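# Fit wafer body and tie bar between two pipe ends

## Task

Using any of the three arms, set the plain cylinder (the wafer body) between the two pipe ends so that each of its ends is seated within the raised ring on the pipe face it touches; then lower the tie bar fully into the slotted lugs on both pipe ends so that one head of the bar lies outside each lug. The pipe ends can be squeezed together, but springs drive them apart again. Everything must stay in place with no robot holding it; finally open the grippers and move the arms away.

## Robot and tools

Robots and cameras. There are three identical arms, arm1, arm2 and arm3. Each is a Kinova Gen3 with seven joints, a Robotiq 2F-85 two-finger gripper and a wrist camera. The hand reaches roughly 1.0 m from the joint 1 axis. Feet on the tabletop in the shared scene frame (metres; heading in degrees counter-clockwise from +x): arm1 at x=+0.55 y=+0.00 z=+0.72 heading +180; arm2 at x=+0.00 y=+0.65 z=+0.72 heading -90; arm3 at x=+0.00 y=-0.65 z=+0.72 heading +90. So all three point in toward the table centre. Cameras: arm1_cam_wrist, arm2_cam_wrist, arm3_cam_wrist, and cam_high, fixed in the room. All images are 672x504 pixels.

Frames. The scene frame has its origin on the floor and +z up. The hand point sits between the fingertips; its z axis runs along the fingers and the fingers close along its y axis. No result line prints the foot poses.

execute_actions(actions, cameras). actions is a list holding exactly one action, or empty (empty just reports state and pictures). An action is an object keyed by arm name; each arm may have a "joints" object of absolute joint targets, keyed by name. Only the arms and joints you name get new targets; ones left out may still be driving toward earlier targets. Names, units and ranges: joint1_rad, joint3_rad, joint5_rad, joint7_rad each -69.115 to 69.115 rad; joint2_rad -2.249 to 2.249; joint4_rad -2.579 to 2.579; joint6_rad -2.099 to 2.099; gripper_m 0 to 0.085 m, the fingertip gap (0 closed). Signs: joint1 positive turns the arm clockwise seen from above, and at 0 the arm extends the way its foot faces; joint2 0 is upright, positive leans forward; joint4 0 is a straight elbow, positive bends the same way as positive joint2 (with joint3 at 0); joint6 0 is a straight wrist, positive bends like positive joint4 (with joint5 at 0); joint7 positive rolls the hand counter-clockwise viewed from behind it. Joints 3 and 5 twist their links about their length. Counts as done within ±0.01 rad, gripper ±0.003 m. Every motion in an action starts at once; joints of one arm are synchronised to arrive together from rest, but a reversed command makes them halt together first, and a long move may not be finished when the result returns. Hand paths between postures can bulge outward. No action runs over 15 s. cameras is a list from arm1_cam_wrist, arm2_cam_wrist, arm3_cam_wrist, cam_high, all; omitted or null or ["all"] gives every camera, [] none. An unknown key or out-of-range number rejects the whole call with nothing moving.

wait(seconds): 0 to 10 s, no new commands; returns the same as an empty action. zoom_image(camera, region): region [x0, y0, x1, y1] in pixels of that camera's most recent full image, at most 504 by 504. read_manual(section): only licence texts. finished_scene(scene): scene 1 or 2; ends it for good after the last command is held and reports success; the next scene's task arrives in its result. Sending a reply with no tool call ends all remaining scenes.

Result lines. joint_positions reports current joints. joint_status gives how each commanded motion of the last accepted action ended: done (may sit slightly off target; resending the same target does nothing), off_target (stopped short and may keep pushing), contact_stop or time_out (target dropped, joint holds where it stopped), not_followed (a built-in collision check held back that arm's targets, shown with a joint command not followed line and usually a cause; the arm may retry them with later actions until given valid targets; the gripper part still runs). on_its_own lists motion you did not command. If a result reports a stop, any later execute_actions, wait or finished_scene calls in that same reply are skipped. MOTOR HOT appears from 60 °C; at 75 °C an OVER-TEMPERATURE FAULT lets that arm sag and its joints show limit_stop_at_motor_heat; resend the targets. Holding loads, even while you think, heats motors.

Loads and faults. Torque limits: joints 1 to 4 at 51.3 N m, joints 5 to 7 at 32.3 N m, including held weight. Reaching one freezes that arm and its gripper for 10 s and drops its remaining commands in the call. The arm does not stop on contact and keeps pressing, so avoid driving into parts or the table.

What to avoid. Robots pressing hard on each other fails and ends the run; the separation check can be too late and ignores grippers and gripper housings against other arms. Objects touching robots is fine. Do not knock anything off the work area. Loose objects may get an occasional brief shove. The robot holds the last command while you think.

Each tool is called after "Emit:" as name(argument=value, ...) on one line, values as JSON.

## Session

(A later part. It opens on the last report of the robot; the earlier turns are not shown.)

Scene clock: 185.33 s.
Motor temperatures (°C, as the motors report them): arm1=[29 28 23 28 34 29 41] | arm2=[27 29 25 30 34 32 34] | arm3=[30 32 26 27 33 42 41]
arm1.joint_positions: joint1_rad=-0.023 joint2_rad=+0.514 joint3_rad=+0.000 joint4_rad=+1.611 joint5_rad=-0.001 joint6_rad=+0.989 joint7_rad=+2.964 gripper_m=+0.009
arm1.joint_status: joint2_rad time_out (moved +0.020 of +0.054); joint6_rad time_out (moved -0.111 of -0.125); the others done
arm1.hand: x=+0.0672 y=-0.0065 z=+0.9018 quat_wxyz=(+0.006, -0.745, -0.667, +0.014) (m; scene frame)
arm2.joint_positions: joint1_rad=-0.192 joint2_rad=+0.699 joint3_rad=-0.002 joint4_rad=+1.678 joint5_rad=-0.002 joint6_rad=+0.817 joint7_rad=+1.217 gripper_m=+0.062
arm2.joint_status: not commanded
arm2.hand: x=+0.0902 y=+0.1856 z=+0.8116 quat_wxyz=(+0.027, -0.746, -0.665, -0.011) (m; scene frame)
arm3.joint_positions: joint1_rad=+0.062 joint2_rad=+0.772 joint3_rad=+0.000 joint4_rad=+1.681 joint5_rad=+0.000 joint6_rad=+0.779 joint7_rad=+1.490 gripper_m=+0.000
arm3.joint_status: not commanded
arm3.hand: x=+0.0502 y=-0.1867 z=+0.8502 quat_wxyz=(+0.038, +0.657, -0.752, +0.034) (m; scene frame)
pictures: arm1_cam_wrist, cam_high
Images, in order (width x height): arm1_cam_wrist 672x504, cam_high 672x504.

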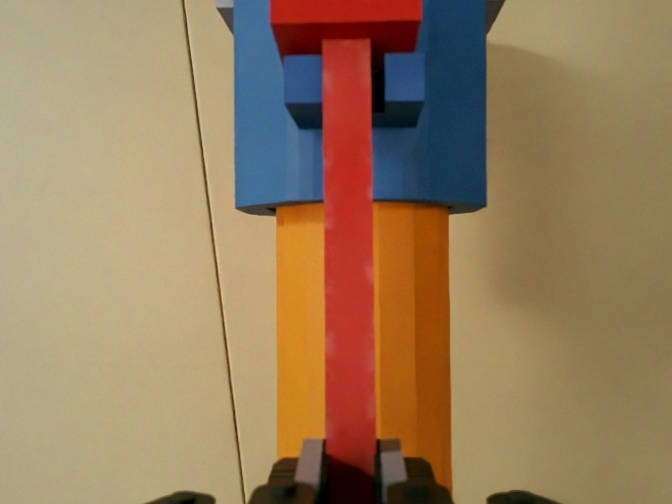

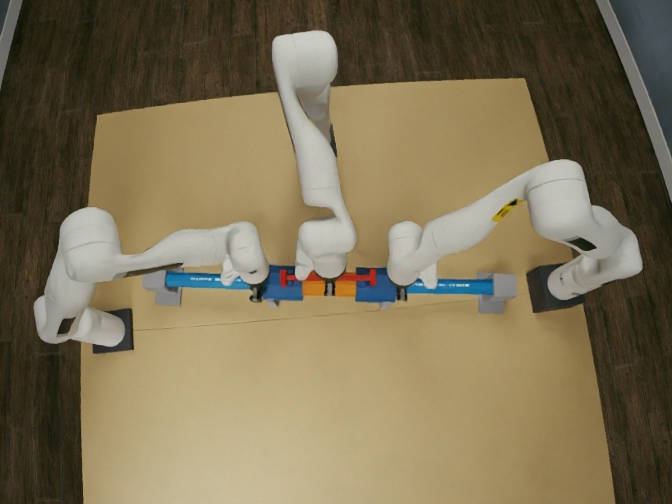

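Emit:
execute_actions(actions=[{"arm1":{"joints":{"joint2_rad":0.4933,"joint4_rad":1.5481,"joint6_rad":1.1002}}}], cameras=[])

Emit:
execute_actions(actions=[{"arm1":{"joints":{"joint7_rad":-0.1776}}}], cameras=[])

Emit:
execute_actions(actions=[{"arm1":{"joints":{"joint2_rad":0.519,"joint4_rad":1.582,"joint6_rad":1.0406}}}], cameras=["arm1_cam_wrist"])

Scene clock: 186.63 s.
Motor temperatures (°C, as the motors report them): arm1=[29 28 23 28 34 29 41] | arm2=[27 29 25 30 34 32 34] | arm3=[30 32 26 27 33 42 41]
arm1.joint_positions: joint1_rad=-0.024 joint2_rad=+0.494 joint3_rad=+0.000 joint4_rad=+1.549 joint5_rad=+0.000 joint6_rad=+1.100 joint7_rad=+2.964 gripper_m=+0.009
arm1.joint_status: all done
arm1.hand: x=+0.0708 y=-0.0063 z=+0.9282 quat_wxyz=(-0.003, -0.745, -0.667, +0.003) (m; scene frame)
arm2.joint_positions: joint1_rad=-0.192 joint2_rad=+0.699 joint3_rad=-0.002 joint4_rad=+1.678 joint5_rad=-0.002 joint6_rad=+0.817 joint7_rad=+1.217 gripper_m=+0.062
arm2.joint_status: not commanded
arm2.hand: x=+0.0903 y=+0.1855 z=+0.8117 quat_wxyz=(+0.027, -0.746, -0.665, -0.011) (m; scene frame)
arm3.joint_positions: joint1_rad=+0.062 joint2_rad=+0.772 joint3_rad=+0.000 joint4_rad=+1.681 joint5_rad=+0.000 joint6_rad=+0.779 joint7_rad=+1.490 gripper_m=+0.000
arm3.joint_status: not commanded
arm3.hand: x=+0.0502 y=-0.1867 z=+0.8502 quat_wxyz=(+0.038, +0.657, -0.752, +0.034) (m; scene frame)
pictures: none
No camera images: the call's "cameras" was empty. Leave "cameras" out to get every camera's image.

Scene clock: 189.73 s.
Motor temperatures (°C, as the motors report them): arm1=[29 28 23 28 34 29 41] | arm2=[27 29 25 30 34 32 34] | arm3=[30 32 26 27 33 42 41]
arm1.joint_positions: joint1_rad=-0.024 joint2_rad=+0.494 joint3_rad=+0.000 joint4_rad=+1.549 joint5_rad=+0.000 joint6_rad=+1.100 joint7_rad=-0.178 gripper_m=+0.009
arm1.joint_status: all done
arm1.hand: x=+0.0708 y=-0.0063 z=+0.9282 quat_wxyz=(-0.003, -0.667, +0.745, -0.003) (m; scene frame)
arm2.joint_positions: joint1_rad=-0.192 joint2_rad=+0.699 joint3_rad=-0.002 joint4_rad=+1.678 joint5_rad=-0.002 joint6_rad=+0.817 joint7_rad=+1.217 gripper_m=+0.062
arm2.joint_status: not commanded
arm2.hand: x=+0.0903 y=+0.1855 z=+0.8117 quat_wxyz=(+0.027, -0.746, -0.665, -0.011) (m; scene frame)
arm3.joint_positions: joint1_rad=+0.062 joint2_rad=+0.772 joint3_rad=+0.000 joint4_rad=+1.681 joint5_rad=+0.000 joint6_rad=+0.779 joint7_rad=+1.490 gripper_m=+0.000
arm3.joint_status: not commanded
arm3.hand: x=+0.0502 y=-0.1867 z=+0.8502 quat_wxyz=(+0.038, +0.657, -0.752, +0.034) (m; scene frame)
pictures: none
No camera images: the call's "cameras" was empty. Leave "cameras" out to get every camera's image.

Scene clock: 190.40 s.
Motor temperatures (°C, as the motors report them): arm1=[29 28 23 28 34 29 41] | arm2=[27 29 25 30 34 32 34] | arm3=[30 32 26 27 33 42 41]
arm1.joint_positions: joint1_rad=-0.024 joint2_rad=+0.519 joint3_rad=+0.000 joint4_rad=+1.582 joint5_rad=+0.000 joint6_rad=+1.041 joint7_rad=-0.178 gripper_m=+0.009
arm1.joint_status: all done
arm1.hand: x=+0.0701 y=-0.0066 z=+0.9072 quat_wxyz=(-0.003, -0.667, +0.745, -0.002) (m; scene frame)
arm2.joint_positions: joint1_rad=-0.192 joint2_rad=+0.699 joint3_rad=-0.002 joint4_rad=+1.678 joint5_rad=-0.002 joint6_rad=+0.817 joint7_rad=+1.217 gripper_m=+0.062
arm2.joint_status: not commanded
arm2.hand: x=+0.0903 y=+0.1855 z=+0.8117 quat_wxyz=(+0.027, -0.746, -0.665, -0.011) (m; scene frame)
arm3.joint_positions: joint1_rad=+0.062 joint2_rad=+0.772 joint3_rad=+0.000 joint4_rad=+1.681 joint5_rad=+0.000 joint6_rad=+0.779 joint7_rad=+1.490 gripper_m=+0.000
arm3.joint_status: not commanded
arm3.hand: x=+0.0502 y=-0.1867 z=+0.8502 quat_wxyz=(+0.038, +0.657, -0.752, +0.034) (m; scene frame)
pictures: arm1_cam_wrist
Images, in order (width x height): arm1_cam_wrist 672x504.

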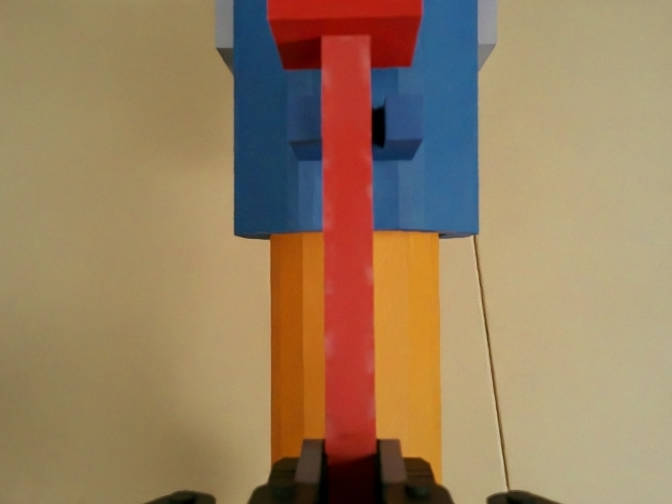

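Emit:
execute_actions(actions=[{"arm1":{"joints":{"joint1_rad":-0.014,"joint7_rad":-0.1676,"joint2_rad":0.521,"joint4_rad":1.577,"joint6_rad":1.0436}}}], cameras=["arm1_cam_wrist","cam_high"])

Emit:
zoom_image(camera="cam_high", region=[250, 245, 410, 315])

Scene clock: 191.03 s.
Motor temperatures (°C, as the motors report them): arm1=[29 28 23 28 34 29 41] | arm2=[27 29 25 30 34 32 34] | arm3=[30 32 26 27 33 42 41]
arm1.joint_positions: joint1_rad=-0.014 joint2_rad=+0.522 joint3_rad=+0.000 joint4_rad=+1.578 joint5_rad=+0.000 joint6_rad=+1.044 joint7_rad=-0.168 gripper_m=+0.009
arm1.joint_status: all done
arm1.hand: x=+0.0690 y=-0.0018 z=+0.9069 quat_wxyz=(-0.003, -0.667, +0.745, -0.003) (m; scene frame)
arm2.joint_positions: joint1_rad=-0.192 joint2_rad=+0.699 joint3_rad=-0.002 joint4_rad=+1.678 joint5_rad=-0.002 joint6_rad=+0.817 joint7_rad=+1.217 gripper_m=+0.062
arm2.joint_status: not commanded
arm2.hand: x=+0.0903 y=+0.1855 z=+0.8117 quat_wxyz=(+0.027, -0.746, -0.665, -0.011) (m; scene frame)
arm3.joint_positions: joint1_rad=+0.062 joint2_rad=+0.772 joint3_rad=+0.000 joint4_rad=+1.681 joint5_rad=+0.000 joint6_rad=+0.779 joint7_rad=+1.490 gripper_m=+0.000
arm3.joint_status: not commanded
arm3.hand: x=+0.0502 y=-0.1867 z=+0.8502 quat_wxyz=(+0.038, +0.657, -0.752, +0.034) (m; scene frame)
pictures: arm1_cam_wrist, cam_high
Images, in order (width x height): arm1_cam_wrist 672x504, cam_high 672x504.

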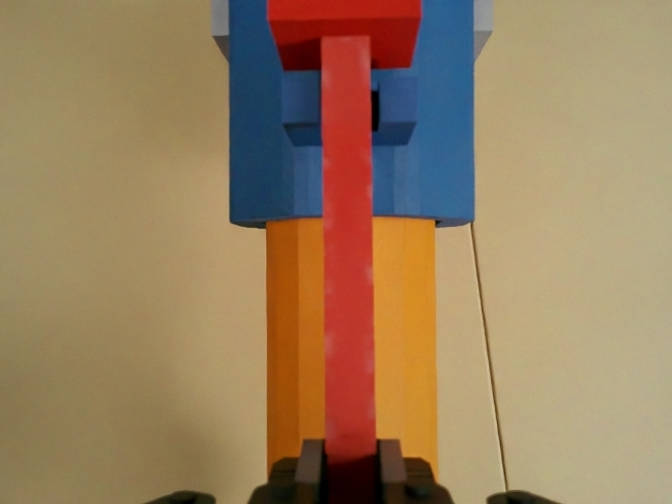

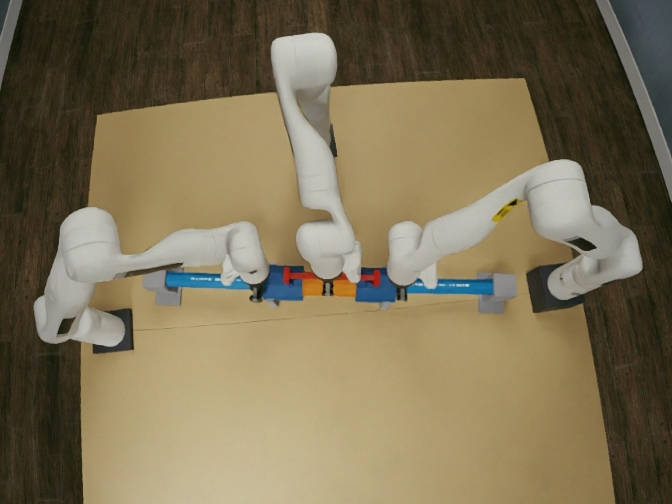

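Region (250, 245, 410, 315) of cam_high's 672x504 image, scaled by 3.150, with more detail than that image has; it fills the top 220 rows of this view, and the rest is white.

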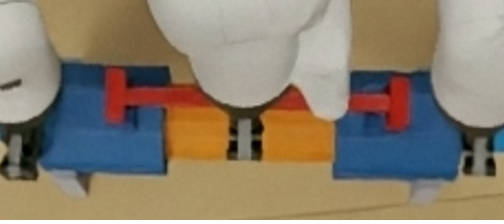

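Emit:
execute_actions(actions=[{"arm2":{"joints":{"joint2_rad":0.712,"joint4_rad":1.648,"joint6_rad":0.785}}}], cameras=["cam_high"])

Emit:
zoom_image(camera="cam_high", region=[250, 245, 410, 315])

Scene clock: 193.07 s.
Motor temperatures (°C, as the motors report them): arm1=[29 28 23 28 34 29 41] | arm2=[27 29 25 30 34 32 34] | arm3=[30 32 26 27 33 42 41]
arm1.joint_positions: joint1_rad=-0.014 joint2_rad=+0.522 joint3_rad=+0.000 joint4_rad=+1.578 joint5_rad=+0.000 joint6_rad=+1.044 joint7_rad=-0.168 gripper_m=+0.009
arm1.joint_status: not commanded
arm1.hand: x=+0.0690 y=-0.0018 z=+0.9069 quat_wxyz=(-0.003, -0.667, +0.745, -0.003) (m; scene frame)
arm2.joint_positions: joint1_rad=-0.192 joint2_rad=+0.700 joint3_rad=-0.002 joint4_rad=+1.675 joint5_rad=-0.002 joint6_rad=+0.821 joint7_rad=+1.217 gripper_m=+0.062
arm2.joint_status: joint2_rad time_out (moved +0.002 of +0.013); joint4_rad time_out (moved -0.003 of -0.030); joint6_rad time_out (moved +0.004 of -0.032)
arm2.hand: x=+0.0898 y=+0.1854 z=+0.8116 quat_wxyz=(+0.028, -0.746, -0.665, -0.012) (m; scene frame)
arm3.joint_positions: joint1_rad=+0.062 joint2_rad=+0.772 joint3_rad=+0.000 joint4_rad=+1.682 joint5_rad=+0.000 joint6_rad=+0.779 joint7_rad=+1.490 gripper_m=+0.000
arm3.joint_status: not commanded
arm3.hand: x=+0.0503 y=-0.1869 z=+0.8502 quat_wxyz=(+0.039, +0.657, -0.752, +0.034) (m; scene frame)
pictures: cam_high
Images, in order (width x height): cam_high 672x504.

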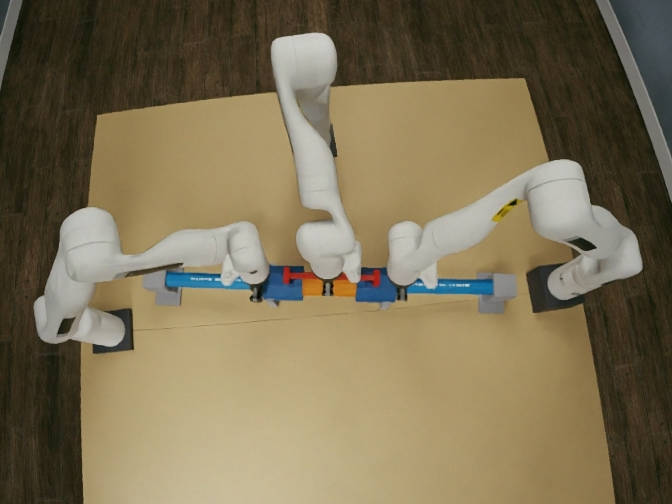

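Region (250, 245, 410, 315) of cam_high's 672x504 image, scaled by 3.150, with more detail than that image has; it fills the top 220 rows of this view, and the rest is white.

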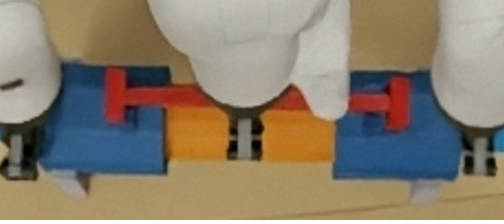

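Emit:
execute_actions(actions=[{"arm1":{"joints":{"joint2_rad":0.529,"joint4_rad":1.588,"joint6_rad":1.0246}}}], cameras=["arm1_cam_wrist"])

Emit:
execute_actions(actions=[{"arm1":{"joints":{"gripper_m":0.085}}}], cameras=["arm1_cam_wrist","cam_high"])

Emit:
zoom_image(camera="cam_high", region=[250, 245, 410, 315])

Scene clock: 193.87 s.
Motor temperatures (°C, as the motors report them): arm1=[29 28 23 28 34 29 41] | arm2=[27 29 25 30 34 32 34] | arm3=[30 32 26 27 33 42 41]
arm1.joint_positions: joint1_rad=-0.014 joint2_rad=+0.526 joint3_rad=+0.000 joint4_rad=+1.587 joint5_rad=+0.000 joint6_rad=+1.026 joint7_rad=-0.168 gripper_m=+0.009
arm1.joint_status: all done
arm1.hand: x=+0.0687 y=-0.0018 z=+0.9024 quat_wxyz=(-0.004, -0.667, +0.745, -0.001) (m; scene frame)
arm2.joint_positions: joint1_rad=-0.192 joint2_rad=+0.700 joint3_rad=-0.002 joint4_rad=+1.675 joint5_rad=-0.002 joint6_rad=+0.821 joint7_rad=+1.217 gripper_m=+0.062
arm2.joint_status: not commanded
arm2.hand: x=+0.0898 y=+0.1854 z=+0.8116 quat_wxyz=(+0.028, -0.746, -0.665, -0.012) (m; scene frame)
arm3.joint_positions: joint1_rad=+0.062 joint2_rad=+0.772 joint3_rad=+0.000 joint4_rad=+1.682 joint5_rad=+0.000 joint6_rad=+0.779 joint7_rad=+1.490 gripper_m=+0.000
arm3.joint_status: not commanded
arm3.hand: x=+0.0503 y=-0.1869 z=+0.8502 quat_wxyz=(+0.039, +0.657, -0.752, +0.034) (m; scene frame)
pictures: arm1_cam_wrist
Images, in order (width x height): arm1_cam_wrist 672x504.

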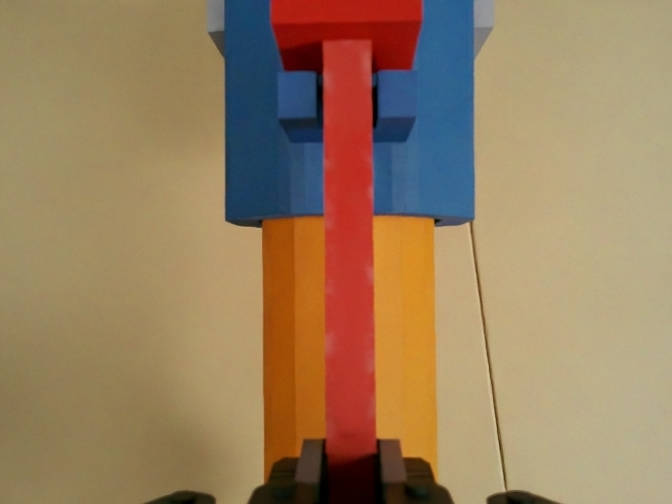

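Scene clock: 195.10 s.
Motor temperatures (°C, as the motors report them): arm1=[29 28 23 28 34 29 41] | arm2=[27 29 25 30 34 32 34] | arm3=[30 32 26 27 33 42 41]
arm1.joint_positions: joint1_rad=-0.014 joint2_rad=+0.529 joint3_rad=+0.000 joint4_rad=+1.588 joint5_rad=+0.000 joint6_rad=+1.025 joint7_rad=-0.168 gripper_m=+0.085
arm1.joint_status: all done
arm1.hand: x=+0.0688 y=-0.0018 z=+0.9008 quat_wxyz=(-0.003, -0.667, +0.745, -0.002) (m; scene frame)
arm2.joint_positions: joint1_rad=-0.192 joint2_rad=+0.700 joint3_rad=-0.002 joint4_rad=+1.675 joint5_rad=-0.002 joint6_rad=+0.821 joint7_rad=+1.217 gripper_m=+0.062
arm2.joint_status: not commanded
arm2.hand: x=+0.0898 y=+0.1854 z=+0.8116 quat_wxyz=(+0.028, -0.746, -0.665, -0.012) (m; scene frame)
arm3.joint_positions: joint1_rad=+0.062 joint2_rad=+0.772 joint3_rad=+0.000 joint4_rad=+1.682 joint5_rad=+0.000 joint6_rad=+0.779 joint7_rad=+1.490 gripper_m=+0.000
arm3.joint_status: not commanded
arm3.hand: x=+0.0503 y=-0.1869 z=+0.8502 quat_wxyz=(+0.038, +0.657, -0.752, +0.034) (m; scene frame)
pictures: arm1_cam_wrist, cam_high
Images, in order (width x height): arm1_cam_wrist 672x504, cam_high 672x504.

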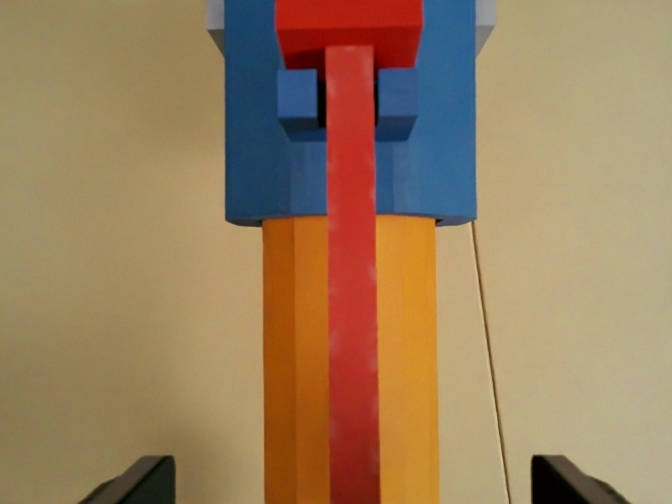

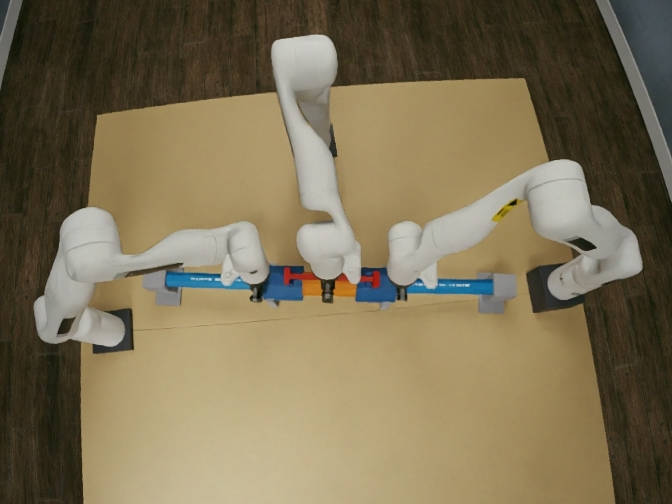

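Region (250, 245, 410, 315) of cam_high's 672x504 image, scaled by 3.150, with more detail than that image has; it fills the top 220 rows of this view, and the rest is white.

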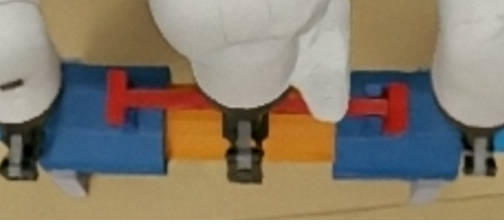

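Now look at the +y end.

Emit:
execute_actions(actions=[{"arm1":{"joints":{"joint2_rad":0.496,"joint4_rad":1.543,"joint6_rad":1.1026}}}], cameras=[])

Emit:
execute_actions(actions=[{"arm1":{"joints":{"joint7_rad":2.974}}}], cameras=["arm1_cam_wrist"])

Scene clock: 195.90 s.
Motor temperatures (°C, as the motors report them): arm1=[29 28 23 28 34 29 41] | arm2=[27 29 25 30 34 32 34] | arm3=[30 32 26 27 33 42 41]
arm1.joint_positions: joint1_rad=-0.014 joint2_rad=+0.496 joint3_rad=+0.000 joint4_rad=+1.543 joint5_rad=+0.000 joint6_rad=+1.103 joint7_rad=-0.168 gripper_m=+0.085
arm1.joint_status: all done
arm1.hand: x=+0.0690 y=-0.0016 z=+0.9290 quat_wxyz=(-0.003, -0.667, +0.745, -0.002) (m; scene frame)
arm2.joint_positions: joint1_rad=-0.192 joint2_rad=+0.700 joint3_rad=-0.002 joint4_rad=+1.675 joint5_rad=-0.002 joint6_rad=+0.821 joint7_rad=+1.217 gripper_m=+0.062
arm2.joint_status: not commanded
arm2.hand: x=+0.0898 y=+0.1854 z=+0.8116 quat_wxyz=(+0.028, -0.746, -0.665, -0.012) (m; scene frame)
arm3.joint_positions: joint1_rad=+0.062 joint2_rad=+0.772 joint3_rad=+0.000 joint4_rad=+1.682 joint5_rad=+0.000 joint6_rad=+0.779 joint7_rad=+1.490 gripper_m=+0.000
arm3.joint_status: not commanded
arm3.hand: x=+0.0503 y=-0.1869 z=+0.8502 quat_wxyz=(+0.038, +0.657, -0.752, +0.034) (m; scene frame)
pictures: none
No camera images: the call's "cameras" was empty. Leave "cameras" out to get every camera's image.

Scene clock: 199.00 s.
Motor temperatures (°C, as the motors report them): arm1=[29 28 23 28 34 29 41] | arm2=[27 29 25 30 34 32 34] | arm3=[30 32 26 27 33 42 41]
arm1.joint_positions: joint1_rad=-0.014 joint2_rad=+0.496 joint3_rad=+0.000 joint4_rad=+1.543 joint5_rad=+0.000 joint6_rad=+1.103 joint7_rad=+2.974 gripper_m=+0.085
arm1.joint_status: all done
arm1.hand: x=+0.0690 y=-0.0016 z=+0.9290 quat_wxyz=(-0.002, -0.745, -0.667, +0.003) (m; scene frame)
arm2.joint_positions: joint1_rad=-0.192 joint2_rad=+0.700 joint3_rad=-0.002 joint4_rad=+1.675 joint5_rad=-0.002 joint6_rad=+0.821 joint7_rad=+1.217 gripper_m=+0.062
arm2.joint_status: not commanded
arm2.hand: x=+0.0898 y=+0.1854 z=+0.8116 quat_wxyz=(+0.028, -0.746, -0.665, -0.012) (m; scene frame)
arm3.joint_positions: joint1_rad=+0.062 joint2_rad=+0.772 joint3_rad=+0.000 joint4_rad=+1.682 joint5_rad=+0.000 joint6_rad=+0.779 joint7_rad=+1.490 gripper_m=+0.000
arm3.joint_status: not commanded
arm3.hand: x=+0.0503 y=-0.1869 z=+0.8502 quat_wxyz=(+0.038, +0.657, -0.752, +0.034) (m; scene frame)
pictures: arm1_cam_wrist
Images, in order (width x height): arm1_cam_wrist 672x504.

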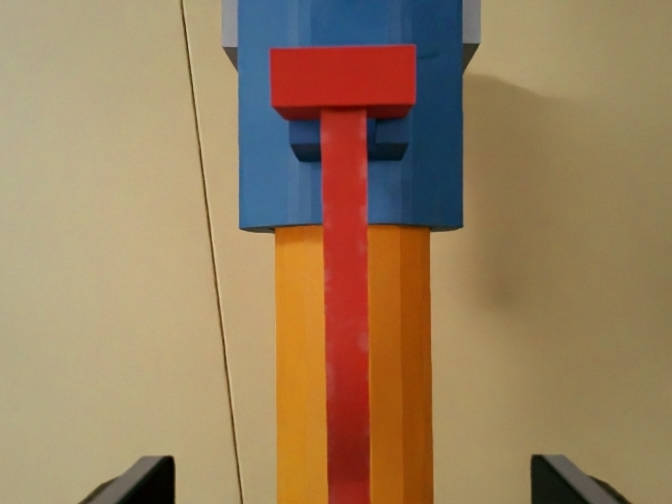

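Emit:
execute_actions(actions=[{"arm1":{"joints":{"joint2_rad":0.6397,"joint4_rad":1.6821,"joint6_rad":0.8198}}}], cameras=["arm1_cam_wrist","cam_high"])

Emit:
zoom_image(camera="cam_high", region=[250, 245, 410, 315])

Scene clock: 201.93 s.
Motor temperatures (°C, as the motors report them): arm1=[29 28 23 28 34 29 41] | arm2=[27 29 25 30 34 32 34] | arm3=[30 32 26 27 33 42 41]
arm1.joint_positions: joint1_rad=-0.014 joint2_rad=+0.597 joint3_rad=+0.000 joint4_rad=+1.675 joint5_rad=+0.000 joint6_rad=+0.833 joint7_rad=+2.974 gripper_m=+0.085
arm1.joint_status: joint2_rad time_out (moved +0.101 of +0.144); joint6_rad time_out (moved -0.270 of -0.283); the others done
arm1.hand: x=+0.0616 y=-0.0027 z=+0.8463 quat_wxyz=(+0.009, -0.745, -0.667, +0.018) (m; scene frame)
arm2.joint_positions: joint1_rad=-0.192 joint2_rad=+0.701 joint3_rad=-0.002 joint4_rad=+1.675 joint5_rad=-0.002 joint6_rad=+0.821 joint7_rad=+1.216 gripper_m=+0.062
arm2.joint_status: not commanded
arm2.hand: x=+0.0900 y=+0.1854 z=+0.8114 quat_wxyz=(+0.028, -0.746, -0.665, -0.012) (m; scene frame)
arm3.joint_positions: joint1_rad=+0.062 joint2_rad=+0.773 joint3_rad=+0.000 joint4_rad=+1.681 joint5_rad=+0.000 joint6_rad=+0.778 joint7_rad=+1.490 gripper_m=+0.000
arm3.joint_status: not commanded
arm3.hand: x=+0.0504 y=-0.1868 z=+0.8501 quat_wxyz=(+0.038, +0.657, -0.752, +0.034) (m; scene frame)
pictures: arm1_cam_wrist, cam_high
Images, in order (width x height): arm1_cam_wrist 672x504, cam_high 672x504.

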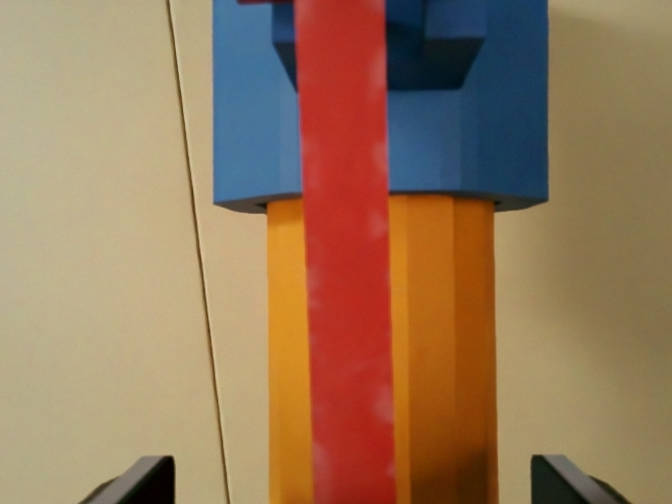

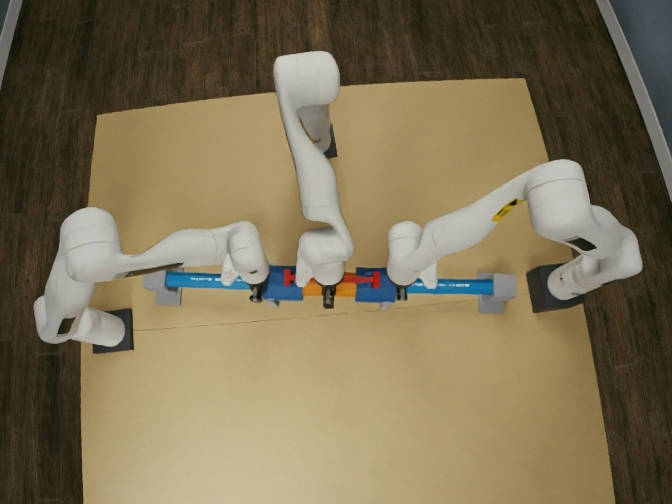

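Region (250, 245, 410, 315) of cam_high's 672x504 image, scaled by 3.150, with more detail than that image has; it fills the top 220 rows of this view, and the rest is white.

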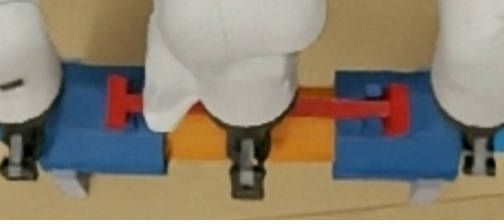

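Emit:
execute_actions(actions=[{"arm1":{"joints":{"joint2_rad":0.533,"joint4_rad":1.581,"joint6_rad":1.0276}}}], cameras=[])

Emit:
execute_actions(actions=[{"arm1":{"joints":{"gripper_m":0.0}}}], cameras=["arm1_cam_wrist"])

Scene clock: 203.00 s.
Motor temperatures (°C, as the motors report them): arm1=[29 28 23 28 34 29 41] | arm2=[27 29 25 30 34 32 34] | arm3=[30 32 26 27 33 42 41]
arm1.joint_positions: joint1_rad=-0.014 joint2_rad=+0.533 joint3_rad=+0.000 joint4_rad=+1.581 joint5_rad=+0.000 joint6_rad=+1.028 joint7_rad=+2.974 gripper_m=+0.085
arm1.joint_status: all done
arm1.hand: x=+0.0668 y=-0.0019 z=+0.9007 quat_wxyz=(-0.002, -0.745, -0.667, +0.003) (m; scene frame)
arm2.joint_positions: joint1_rad=-0.192 joint2_rad=+0.701 joint3_rad=-0.002 joint4_rad=+1.675 joint5_rad=-0.002 joint6_rad=+0.821 joint7_rad=+1.216 gripper_m=+0.062
arm2.joint_status: not commanded
arm2.hand: x=+0.0900 y=+0.1854 z=+0.8114 quat_wxyz=(+0.028, -0.746, -0.665, -0.012) (m; scene frame)
arm3.joint_positions: joint1_rad=+0.062 joint2_rad=+0.773 joint3_rad=+0.000 joint4_rad=+1.681 joint5_rad=+0.000 joint6_rad=+0.778 joint7_rad=+1.490 gripper_m=+0.000
arm3.joint_status: not commanded
arm3.hand: x=+0.0504 y=-0.1868 z=+0.8501 quat_wxyz=(+0.038, +0.657, -0.752, +0.034) (m; scene frame)
pictures: none
No camera images: the call's "cameras" was empty. Leave "cameras" out to get every camera's image.

Scene clock: 204.10 s.
Motor temperatures (°C, as the motors report them): arm1=[29 28 23 28 34 29 41] | arm2=[27 29 25 30 34 32 34] | arm3=[30 32 26 27 33 42 41]
arm1.joint_positions: joint1_rad=-0.014 joint2_rad=+0.532 joint3_rad=+0.000 joint4_rad=+1.581 joint5_rad=+0.000 joint6_rad=+1.028 joint7_rad=+2.974 gripper_m=+0.009
arm1.joint_status: gripper_m off_target (ended at +0.009, target +0.000)
arm1.hand: x=+0.0666 y=-0.0020 z=+0.9011 quat_wxyz=(-0.002, -0.745, -0.667, +0.004) (m; scene frame)
arm2.joint_positions: joint1_rad=-0.192 joint2_rad=+0.701 joint3_rad=-0.002 joint4_rad=+1.675 joint5_rad=-0.002 joint6_rad=+0.821 joint7_rad=+1.216 gripper_m=+0.062
arm2.joint_status: not commanded
arm2.hand: x=+0.0900 y=+0.1854 z=+0.8114 quat_wxyz=(+0.028, -0.746, -0.665, -0.012) (m; scene frame)
arm3.joint_positions: joint1_rad=+0.062 joint2_rad=+0.773 joint3_rad=+0.000 joint4_rad=+1.681 joint5_rad=+0.000 joint6_rad=+0.778 joint7_rad=+1.490 gripper_m=+0.000
arm3.joint_status: not commanded
arm3.hand: x=+0.0504 y=-0.1867 z=+0.8501 quat_wxyz=(+0.038, +0.657, -0.752, +0.034) (m; scene frame)
pictures: arm1_cam_wrist
Images, in order (width x height): arm1_cam_wrist 672x504.

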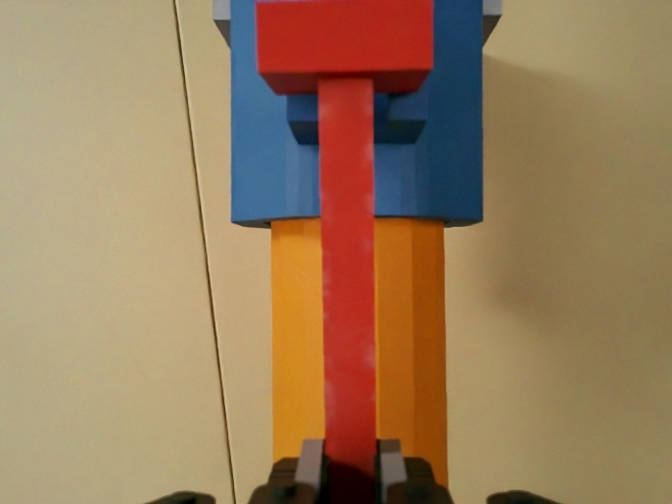

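Emit:
execute_actions(actions=[{"arm1":{"joints":{"joint2_rad":0.4763,"joint4_rad":1.5066,"joint6_rad":1.1587}}}], cameras=[])

Emit:
execute_actions(actions=[{"arm1":{"joints":{"joint2_rad":0.153,"joint4_rad":1.9809,"joint6_rad":1.0077}}}], cameras=[])

Emit:
execute_actions(actions=[{"arm1":{"joints":{"joint2_rad":0.582,"joint4_rad":2.2402,"joint6_rad":0.3194}}}], cameras=["arm1_cam_wrist","cam_high"])

Scene clock: 205.13 s.
Motor temperatures (°C, as the motors report them): arm1=[29 28 23 28 34 29 41] | arm2=[27 29 25 30 34 32 34] | arm3=[30 32 26 27 33 42 41]
arm1.joint_positions: joint1_rad=-0.014 joint2_rad=+0.477 joint3_rad=+0.000 joint4_rad=+1.507 joint5_rad=+0.000 joint6_rad=+1.159 joint7_rad=+2.974 gripper_m=+0.009
arm1.joint_status: all done
arm1.hand: x=+0.0692 y=-0.0014 z=+0.9481 quat_wxyz=(-0.003, -0.745, -0.667, +0.003) (m; scene frame)
arm2.joint_positions: joint1_rad=-0.192 joint2_rad=+0.701 joint3_rad=-0.002 joint4_rad=+1.675 joint5_rad=-0.002 joint6_rad=+0.821 joint7_rad=+1.216 gripper_m=+0.062
arm2.joint_status: not commanded
arm2.hand: x=+0.0900 y=+0.1854 z=+0.8114 quat_wxyz=(+0.028, -0.746, -0.665, -0.012) (m; scene frame)
arm3.joint_positions: joint1_rad=+0.062 joint2_rad=+0.773 joint3_rad=+0.000 joint4_rad=+1.681 joint5_rad=+0.000 joint6_rad=+0.778 joint7_rad=+1.490 gripper_m=+0.000
arm3.joint_status: not commanded
arm3.hand: x=+0.0504 y=-0.1867 z=+0.8501 quat_wxyz=(+0.038, +0.657, -0.752, +0.034) (m; scene frame)
pictures: none
No camera images: the call's "cameras" was empty. Leave "cameras" out to get every camera's image.

Scene clock: 206.80 s.
Motor temperatures (°C, as the motors report them): arm1=[29 28 23 28 34 29 41] | arm2=[27 29 25 30 34 32 34] | arm3=[30 32 26 27 33 42 41]
arm1.joint_positions: joint1_rad=-0.014 joint2_rad=+0.154 joint3_rad=+0.000 joint4_rad=+1.981 joint5_rad=+0.000 joint6_rad=+1.008 joint7_rad=+2.974 gripper_m=+0.009
arm1.joint_status: all done
arm1.hand: x=+0.2200 y=+0.0073 z=+0.9480 quat_wxyz=(-0.003, -0.745, -0.667, +0.003) (m; scene frame)
arm2.joint_positions: joint1_rad=-0.192 joint2_rad=+0.701 joint3_rad=-0.002 joint4_rad=+1.675 joint5_rad=-0.002 joint6_rad=+0.821 joint7_rad=+1.216 gripper_m=+0.062
arm2.joint_status: not commanded
arm2.hand: x=+0.0900 y=+0.1854 z=+0.8114 quat_wxyz=(+0.028, -0.746, -0.665, -0.012) (m; scene frame)
arm3.joint_positions: joint1_rad=+0.062 joint2_rad=+0.773 joint3_rad=+0.000 joint4_rad=+1.681 joint5_rad=+0.000 joint6_rad=+0.778 joint7_rad=+1.490 gripper_m=+0.000
arm3.joint_status: not commanded
arm3.hand: x=+0.0504 y=-0.1867 z=+0.8501 quat_wxyz=(+0.038, +0.657, -0.752, +0.034) (m; scene frame)
pictures: none
No camera images: the call's "cameras" was empty. Leave "cameras" out to get every camera's image.

Scene clock: 208.40 s.
Motor temperatures (°C, as the motors report them): arm1=[29 28 23 28 34 29 41] | arm2=[27 29 25 30 34 32 34] | arm3=[30 32 26 27 33 42 41]
arm1.joint_positions: joint1_rad=-0.013 joint2_rad=+0.579 joint3_rad=+0.000 joint4_rad=+2.240 joint5_rad=+0.000 joint6_rad=+0.320 joint7_rad=+2.974 gripper_m=+0.009
arm1.joint_status: all done
arm1.hand: x=+0.2180 y=+0.0060 z=+0.7547 quat_wxyz=(-0.001, -0.745, -0.667, +0.005) (m; scene frame)
arm2.joint_positions: joint1_rad=-0.192 joint2_rad=+0.701 joint3_rad=-0.002 joint4_rad=+1.675 joint5_rad=-0.002 joint6_rad=+0.821 joint7_rad=+1.216 gripper_m=+0.062
arm2.joint_status: not commanded
arm2.hand: x=+0.0900 y=+0.1854 z=+0.8114 quat_wxyz=(+0.028, -0.746, -0.665, -0.012) (m; scene frame)
arm3.joint_positions: joint1_rad=+0.062 joint2_rad=+0.773 joint3_rad=+0.000 joint4_rad=+1.681 joint5_rad=+0.000 joint6_rad=+0.778 joint7_rad=+1.490 gripper_m=+0.000
arm3.joint_status: not commanded
arm3.hand: x=+0.0504 y=-0.1867 z=+0.8501 quat_wxyz=(+0.038, +0.657, -0.752, +0.034) (m; scene frame)
pictures: arm1_cam_wrist, cam_high
Images, in order (width x height): arm1_cam_wrist 672x504, cam_high 672x504.

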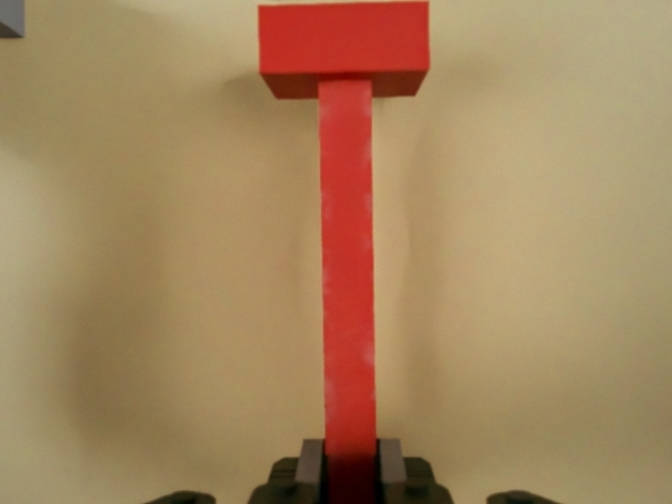

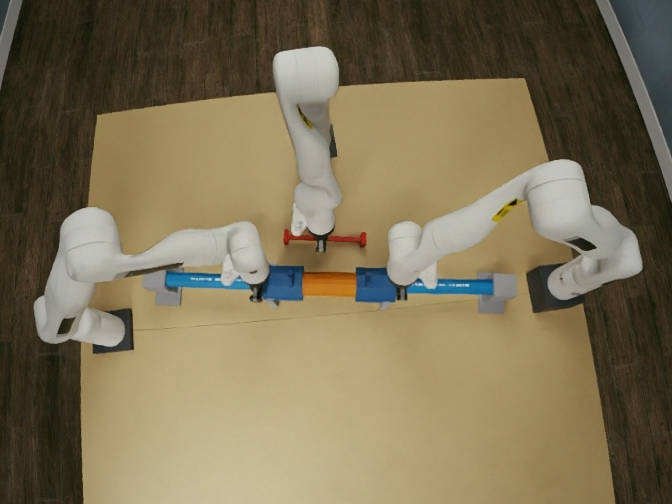

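Emit:
zoom_image(camera="cam_high", region=[270, 255, 390, 310])

Emit:
execute_actions(actions=[{"arm1":{"joints":{"gripper_m":0.085}}}], cameras=[])

Emit:
execute_actions(actions=[{"arm1":{"joints":{"joint2_rad":0.153,"joint4_rad":1.9809,"joint6_rad":1.0077}}}], cameras=[])

Emit:
execute_actions(actions=[{"arm1":{"joints":{"joint1_rad":-0.024,"joint7_rad":2.964,"joint2_rad":0.4763,"joint4_rad":1.5066,"joint6_rad":1.1587}}}], cameras=[])

Emit:
execute_actions(actions=[{"arm1":{"joints":{"joint2_rad":0.6648,"joint4_rad":1.6953,"joint6_rad":0.7815}}}], cameras=["arm1_cam_wrist"])

Region (270, 255, 390, 310) of cam_high's 672x504 image, scaled by 4.200, with more detail than that image has; it fills the top 231 rows of this view, and the rest is white.

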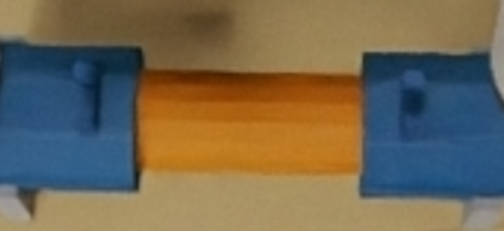

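Scene clock: 210.30 s.
Motor temperatures (°C, as the motors report them): arm1=[29 28 23 28 34 29 41] | arm2=[27 29 25 29 34 32 34] | arm3=[30 32 26 27 33 42 41]
arm1.joint_positions: joint1_rad=-0.014 joint2_rad=+0.582 joint3_rad=+0.000 joint4_rad=+2.240 joint5_rad=+0.000 joint6_rad=+0.319 joint7_rad=+2.974 gripper_m=+0.085
arm1.joint_status: all done
arm1.hand: x=+0.2192 y=+0.0058 z=+0.7535 quat_wxyz=(-0.002, -0.745, -0.667, +0.003) (m; scene frame)
arm2.joint_positions: joint1_rad=-0.192 joint2_rad=+0.701 joint3_rad=-0.002 joint4_rad=+1.675 joint5_rad=-0.002 joint6_rad=+0.821 joint7_rad=+1.216 gripper_m=+0.062
arm2.joint_status: not commanded
arm2.hand: x=+0.0900 y=+0.1854 z=+0.8114 quat_wxyz=(+0.028, -0.746, -0.665, -0.012) (m; scene frame)
arm3.joint_positions: joint1_rad=+0.062 joint2_rad=+0.773 joint3_rad=+0.000 joint4_rad=+1.681 joint5_rad=+0.000 joint6_rad=+0.778 joint7_rad=+1.490 gripper_m=+0.000
arm3.joint_status: not commanded
arm3.hand: x=+0.0504 y=-0.1867 z=+0.8501 quat_wxyz=(+0.038, +0.657, -0.752, +0.034) (m; scene frame)
pictures: none
No camera images: the call's "cameras" was empty. Leave "cameras" out to get every camera's image.

Scene clock: 211.90 s.
Motor temperatures (°C, as the motors report them): arm1=[29 28 23 28 34 29 41] | arm2=[27 29 25 29 34 32 34] | arm3=[30 32 26 27 33 42 41]
arm1.joint_positions: joint1_rad=-0.014 joint2_rad=+0.153 joint3_rad=+0.000 joint4_rad=+1.981 joint5_rad=+0.000 joint6_rad=+1.008 joint7_rad=+2.974 gripper_m=+0.085
arm1.joint_status: all done
arm1.hand: x=+0.2197 y=+0.0073 z=+0.9484 quat_wxyz=(-0.002, -0.745, -0.667, +0.003) (m; scene frame)
arm2.joint_positions: joint1_rad=-0.192 joint2_rad=+0.701 joint3_rad=-0.002 joint4_rad=+1.675 joint5_rad=-0.002 joint6_rad=+0.821 joint7_rad=+1.216 gripper_m=+0.062
arm2.joint_status: not commanded
arm2.hand: x=+0.0900 y=+0.1854 z=+0.8114 quat_wxyz=(+0.028, -0.746, -0.665, -0.012) (m; scene frame)
arm3.joint_positions: joint1_rad=+0.062 joint2_rad=+0.773 joint3_rad=+0.000 joint4_rad=+1.681 joint5_rad=+0.000 joint6_rad=+0.778 joint7_rad=+1.490 gripper_m=+0.000
arm3.joint_status: not commanded
arm3.hand: x=+0.0504 y=-0.1867 z=+0.8501 quat_wxyz=(+0.038, +0.657, -0.752, +0.034) (m; scene frame)
pictures: none
No camera images: the call's "cameras" was empty. Leave "cameras" out to get every camera's image.

Scene clock: 213.57 s.
Motor temperatures (°C, as the motors report them): arm1=[29 28 23 28 34 29 41] | arm2=[27 29 25 29 34 31 34] | arm3=[30 32 26 27 33 42 41]
arm1.joint_positions: joint1_rad=-0.024 joint2_rad=+0.476 joint3_rad=+0.000 joint4_rad=+1.507 joint5_rad=+0.000 joint6_rad=+1.159 joint7_rad=+2.964 gripper_m=+0.085
arm1.joint_status: all done
arm1.hand: x=+0.0689 y=-0.0063 z=+0.9490 quat_wxyz=(-0.002, -0.745, -0.667, +0.003) (m; scene frame)
arm2.joint_positions: joint1_rad=-0.192 joint2_rad=+0.701 joint3_rad=-0.002 joint4_rad=+1.675 joint5_rad=-0.002 joint6_rad=+0.821 joint7_rad=+1.216 gripper_m=+0.062
arm2.joint_status: not commanded
arm2.hand: x=+0.0900 y=+0.1854 z=+0.8114 quat_wxyz=(+0.028, -0.746, -0.665, -0.012) (m; scene frame)
arm3.joint_positions: joint1_rad=+0.062 joint2_rad=+0.773 joint3_rad=+0.000 joint4_rad=+1.681 joint5_rad=+0.000 joint6_rad=+0.778 joint7_rad=+1.490 gripper_m=+0.000
arm3.joint_status: not commanded
arm3.hand: x=+0.0504 y=-0.1867 z=+0.8501 quat_wxyz=(+0.038, +0.657, -0.752, +0.034) (m; scene frame)
pictures: none
No camera images: the call's "cameras" was empty. Leave "cameras" out to get every camera's image.

Scene clock: 214.73 s.
Motor temperatures (°C, as the motors report them): arm1=[29 28 23 28 34 29 41] | arm2=[27 29 25 29 34 31 34] | arm3=[30 32 26 27 33 42 41]
arm1.joint_positions: joint1_rad=-0.024 joint2_rad=+0.665 joint3_rad=+0.000 joint4_rad=+1.695 joint5_rad=+0.000 joint6_rad=+0.781 joint7_rad=+2.964 gripper_m=+0.085
arm1.joint_status: all done
arm1.hand: x=+0.0686 y=-0.0074 z=+0.8089 quat_wxyz=(-0.002, -0.745, -0.667, +0.003) (m; scene frame)
arm2.joint_positions: joint1_rad=-0.192 joint2_rad=+0.701 joint3_rad=-0.002 joint4_rad=+1.675 joint5_rad=-0.002 joint6_rad=+0.821 joint7_rad=+1.216 gripper_m=+0.062
arm2.joint_status: not commanded
arm2.hand: x=+0.0900 y=+0.1854 z=+0.8114 quat_wxyz=(+0.028, -0.746, -0.665, -0.012) (m; scene frame)
arm3.joint_positions: joint1_rad=+0.062 joint2_rad=+0.773 joint3_rad=+0.000 joint4_rad=+1.681 joint5_rad=+0.000 joint6_rad=+0.778 joint7_rad=+1.490 gripper_m=+0.000
arm3.joint_status: not commanded
arm3.hand: x=+0.0504 y=-0.1867 z=+0.8501 quat_wxyz=(+0.038, +0.657, -0.752, +0.034) (m; scene frame)
pictures: arm1_cam_wrist
Images, in order (width x height): arm1_cam_wrist 672x504.

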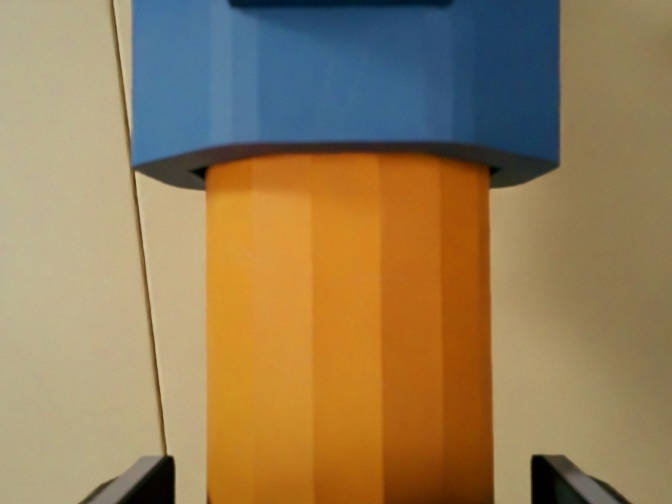

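Emit:
execute_actions(actions=[{"arm1":{"joints":{"gripper_m":0.05}}}], cameras=[])

Emit:
execute_actions(actions=[{"arm1":{"joints":{"joint2_rad":0.6698,"joint4_rad":1.6979,"joint6_rad":0.7739}},"arm2":{"joints":{"joint2_rad":0.712,"joint4_rad":1.648,"joint6_rad":0.785}},"arm3":{"joints":{"joint2_rad":0.785,"joint4_rad":1.655,"joint6_rad":0.742}}}], cameras=[])

Emit:
execute_actions(actions=[{"arm1":{"joints":{"joint2_rad":0.6598,"joint4_rad":1.6927,"joint6_rad":0.7891}},"arm2":{"joints":{"joint2_rad":0.712,"joint4_rad":1.648,"joint6_rad":0.785}},"arm3":{"joints":{"joint2_rad":0.785,"joint4_rad":1.655,"joint6_rad":0.742}}}], cameras=[])

Scene clock: 215.83 s.
Motor temperatures (°C, as the motors report them): arm1=[29 28 23 28 34 29 41] | arm2=[27 29 25 29 34 31 34] | arm3=[30 32 26 27 33 42 41]
arm1.joint_positions: joint1_rad=-0.024 joint2_rad=+0.663 joint3_rad=+0.000 joint4_rad=+1.695 joint5_rad=+0.000 joint6_rad=+0.782 joint7_rad=+2.964 gripper_m=+0.061
arm1.joint_status: gripper_m off_target (ended at +0.061, target +0.050)
arm1.hand: x=+0.0683 y=-0.0073 z=+0.8097 quat_wxyz=(-0.002, -0.745, -0.667, +0.004) (m; scene frame)
arm2.joint_positions: joint1_rad=-0.192 joint2_rad=+0.701 joint3_rad=-0.002 joint4_rad=+1.675 joint5_rad=-0.002 joint6_rad=+0.821 joint7_rad=+1.216 gripper_m=+0.062
arm2.joint_status: not commanded
arm2.hand: x=+0.0900 y=+0.1854 z=+0.8114 quat_wxyz=(+0.028, -0.746, -0.665, -0.012) (m; scene frame)
arm3.joint_positions: joint1_rad=+0.062 joint2_rad=+0.773 joint3_rad=+0.000 joint4_rad=+1.681 joint5_rad=+0.000 joint6_rad=+0.778 joint7_rad=+1.490 gripper_m=+0.000
arm3.joint_status: not commanded
arm3.hand: x=+0.0504 y=-0.1867 z=+0.8501 quat_wxyz=(+0.038, +0.657, -0.752, +0.034) (m; scene frame)
pictures: none
No camera images: the call's "cameras" was empty. Leave "cameras" out to get every camera's image.

Scene clock: 217.73 s.
Motor temperatures (°C, as the motors report them): arm1=[29 28 23 28 34 29 41] | arm2=[27 29 25 30 34 32 34] | arm3=[30 32 26 27 33 42 41]
arm1.joint_positions: joint1_rad=-0.025 joint2_rad=+0.663 joint3_rad=+0.000 joint4_rad=+1.697 joint5_rad=+0.000 joint6_rad=+0.776 joint7_rad=+2.964 gripper_m=+0.061
arm1.joint_status: all done
arm1.hand: x=+0.0672 y=-0.0080 z=+0.8095 quat_wxyz=(+0.000, -0.745, -0.668, +0.006) (m; scene frame)
arm2.joint_positions: joint1_rad=-0.191 joint2_rad=+0.700 joint3_rad=-0.002 joint4_rad=+1.675 joint5_rad=-0.002 joint6_rad=+0.821 joint7_rad=+1.217 gripper_m=+0.062
arm2.joint_status: joint2_rad time_out (moved -0.001 of +0.011); joint4_rad time_out (moved +0.000 of -0.027); joint6_rad time_out (moved +0.000 of -0.036)
arm2.hand: x=+0.0894 y=+0.1853 z=+0.8119 quat_wxyz=(+0.028, -0.746, -0.665, -0.011) (m; scene frame)
arm3.joint_positions: joint1_rad=+0.061 joint2_rad=+0.775 joint3_rad=+0.000 joint4_rad=+1.684 joint5_rad=+0.000 joint6_rad=+0.780 joint7_rad=+1.490 gripper_m=+0.000
arm3.joint_status: joint4_rad time_out (moved +0.003 of -0.026); joint6_rad time_out (moved +0.002 of -0.036); the others done
arm3.hand: x=+0.0500 y=-0.1896 z=+0.8485 quat_wxyz=(+0.041, +0.657, -0.752, +0.037) (m; scene frame)
pictures: none
No camera images: the call's "cameras" was empty. Leave "cameras" out to get every camera's image.

not run: a stop came earlier in this reply.

Emit:
execute_actions(actions=[{"arm3":{"joints":{"joint1_rad":0.052,"joint7_rad":1.48,"joint2_rad":0.5415,"joint4_rad":1.9704,"joint6_rad":0.6297,"gripper_m":0.062}}}], cameras=["arm3_cam_wrist","cam_high"])

Scene clock: 219.27 s.
Motor temperatures (°C, as the motors report them): arm1=[29 28 23 28 34 29 41] | arm2=[27 29 25 29 34 32 34] | arm3=[30 32 26 27 33 42 41]
arm1.joint_positions: joint1_rad=-0.025 joint2_rad=+0.665 joint3_rad=-0.001 joint4_rad=+1.696 joint5_rad=+0.000 joint6_rad=+0.775 joint7_rad=+2.964 gripper_m=+0.061
arm1.joint_status: not commanded
arm1.hand: x=+0.0672 y=-0.0083 z=+0.8086 quat_wxyz=(-0.001, -0.744, -0.668, +0.006) (m; scene frame)
arm2.joint_positions: joint1_rad=-0.191 joint2_rad=+0.700 joint3_rad=-0.002 joint4_rad=+1.675 joint5_rad=-0.002 joint6_rad=+0.821 joint7_rad=+1.217 gripper_m=+0.062
arm2.joint_status: not commanded
arm2.hand: x=+0.0894 y=+0.1853 z=+0.8119 quat_wxyz=(+0.028, -0.746, -0.665, -0.011) (m; scene frame)
arm3.joint_positions: joint1_rad=+0.052 joint2_rad=+0.542 joint3_rad=+0.000 joint4_rad=+1.970 joint5_rad=+0.000 joint6_rad=+0.630 joint7_rad=+1.480 gripper_m=+0.062
arm3.joint_status: all done
arm3.hand: x=+0.0436 y=-0.2487 z=+0.8976 quat_wxyz=(+0.007, +0.657, -0.753, +0.002) (m; scene frame)
pictures: arm3_cam_wrist, cam_high
Images, in order (width x height): arm3_cam_wrist 672x504, cam_high 672x504.

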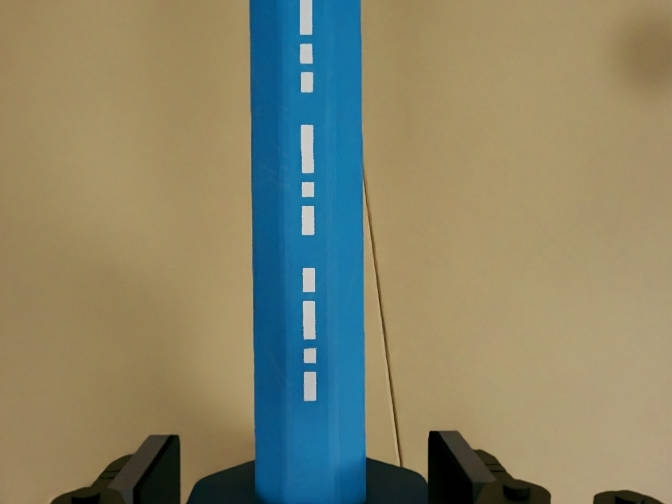

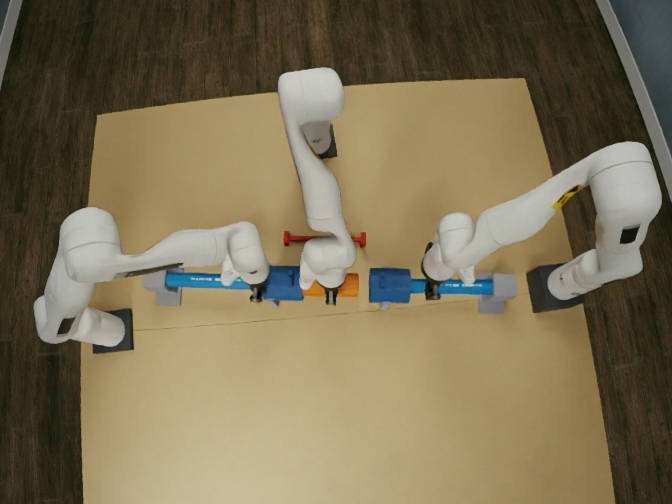

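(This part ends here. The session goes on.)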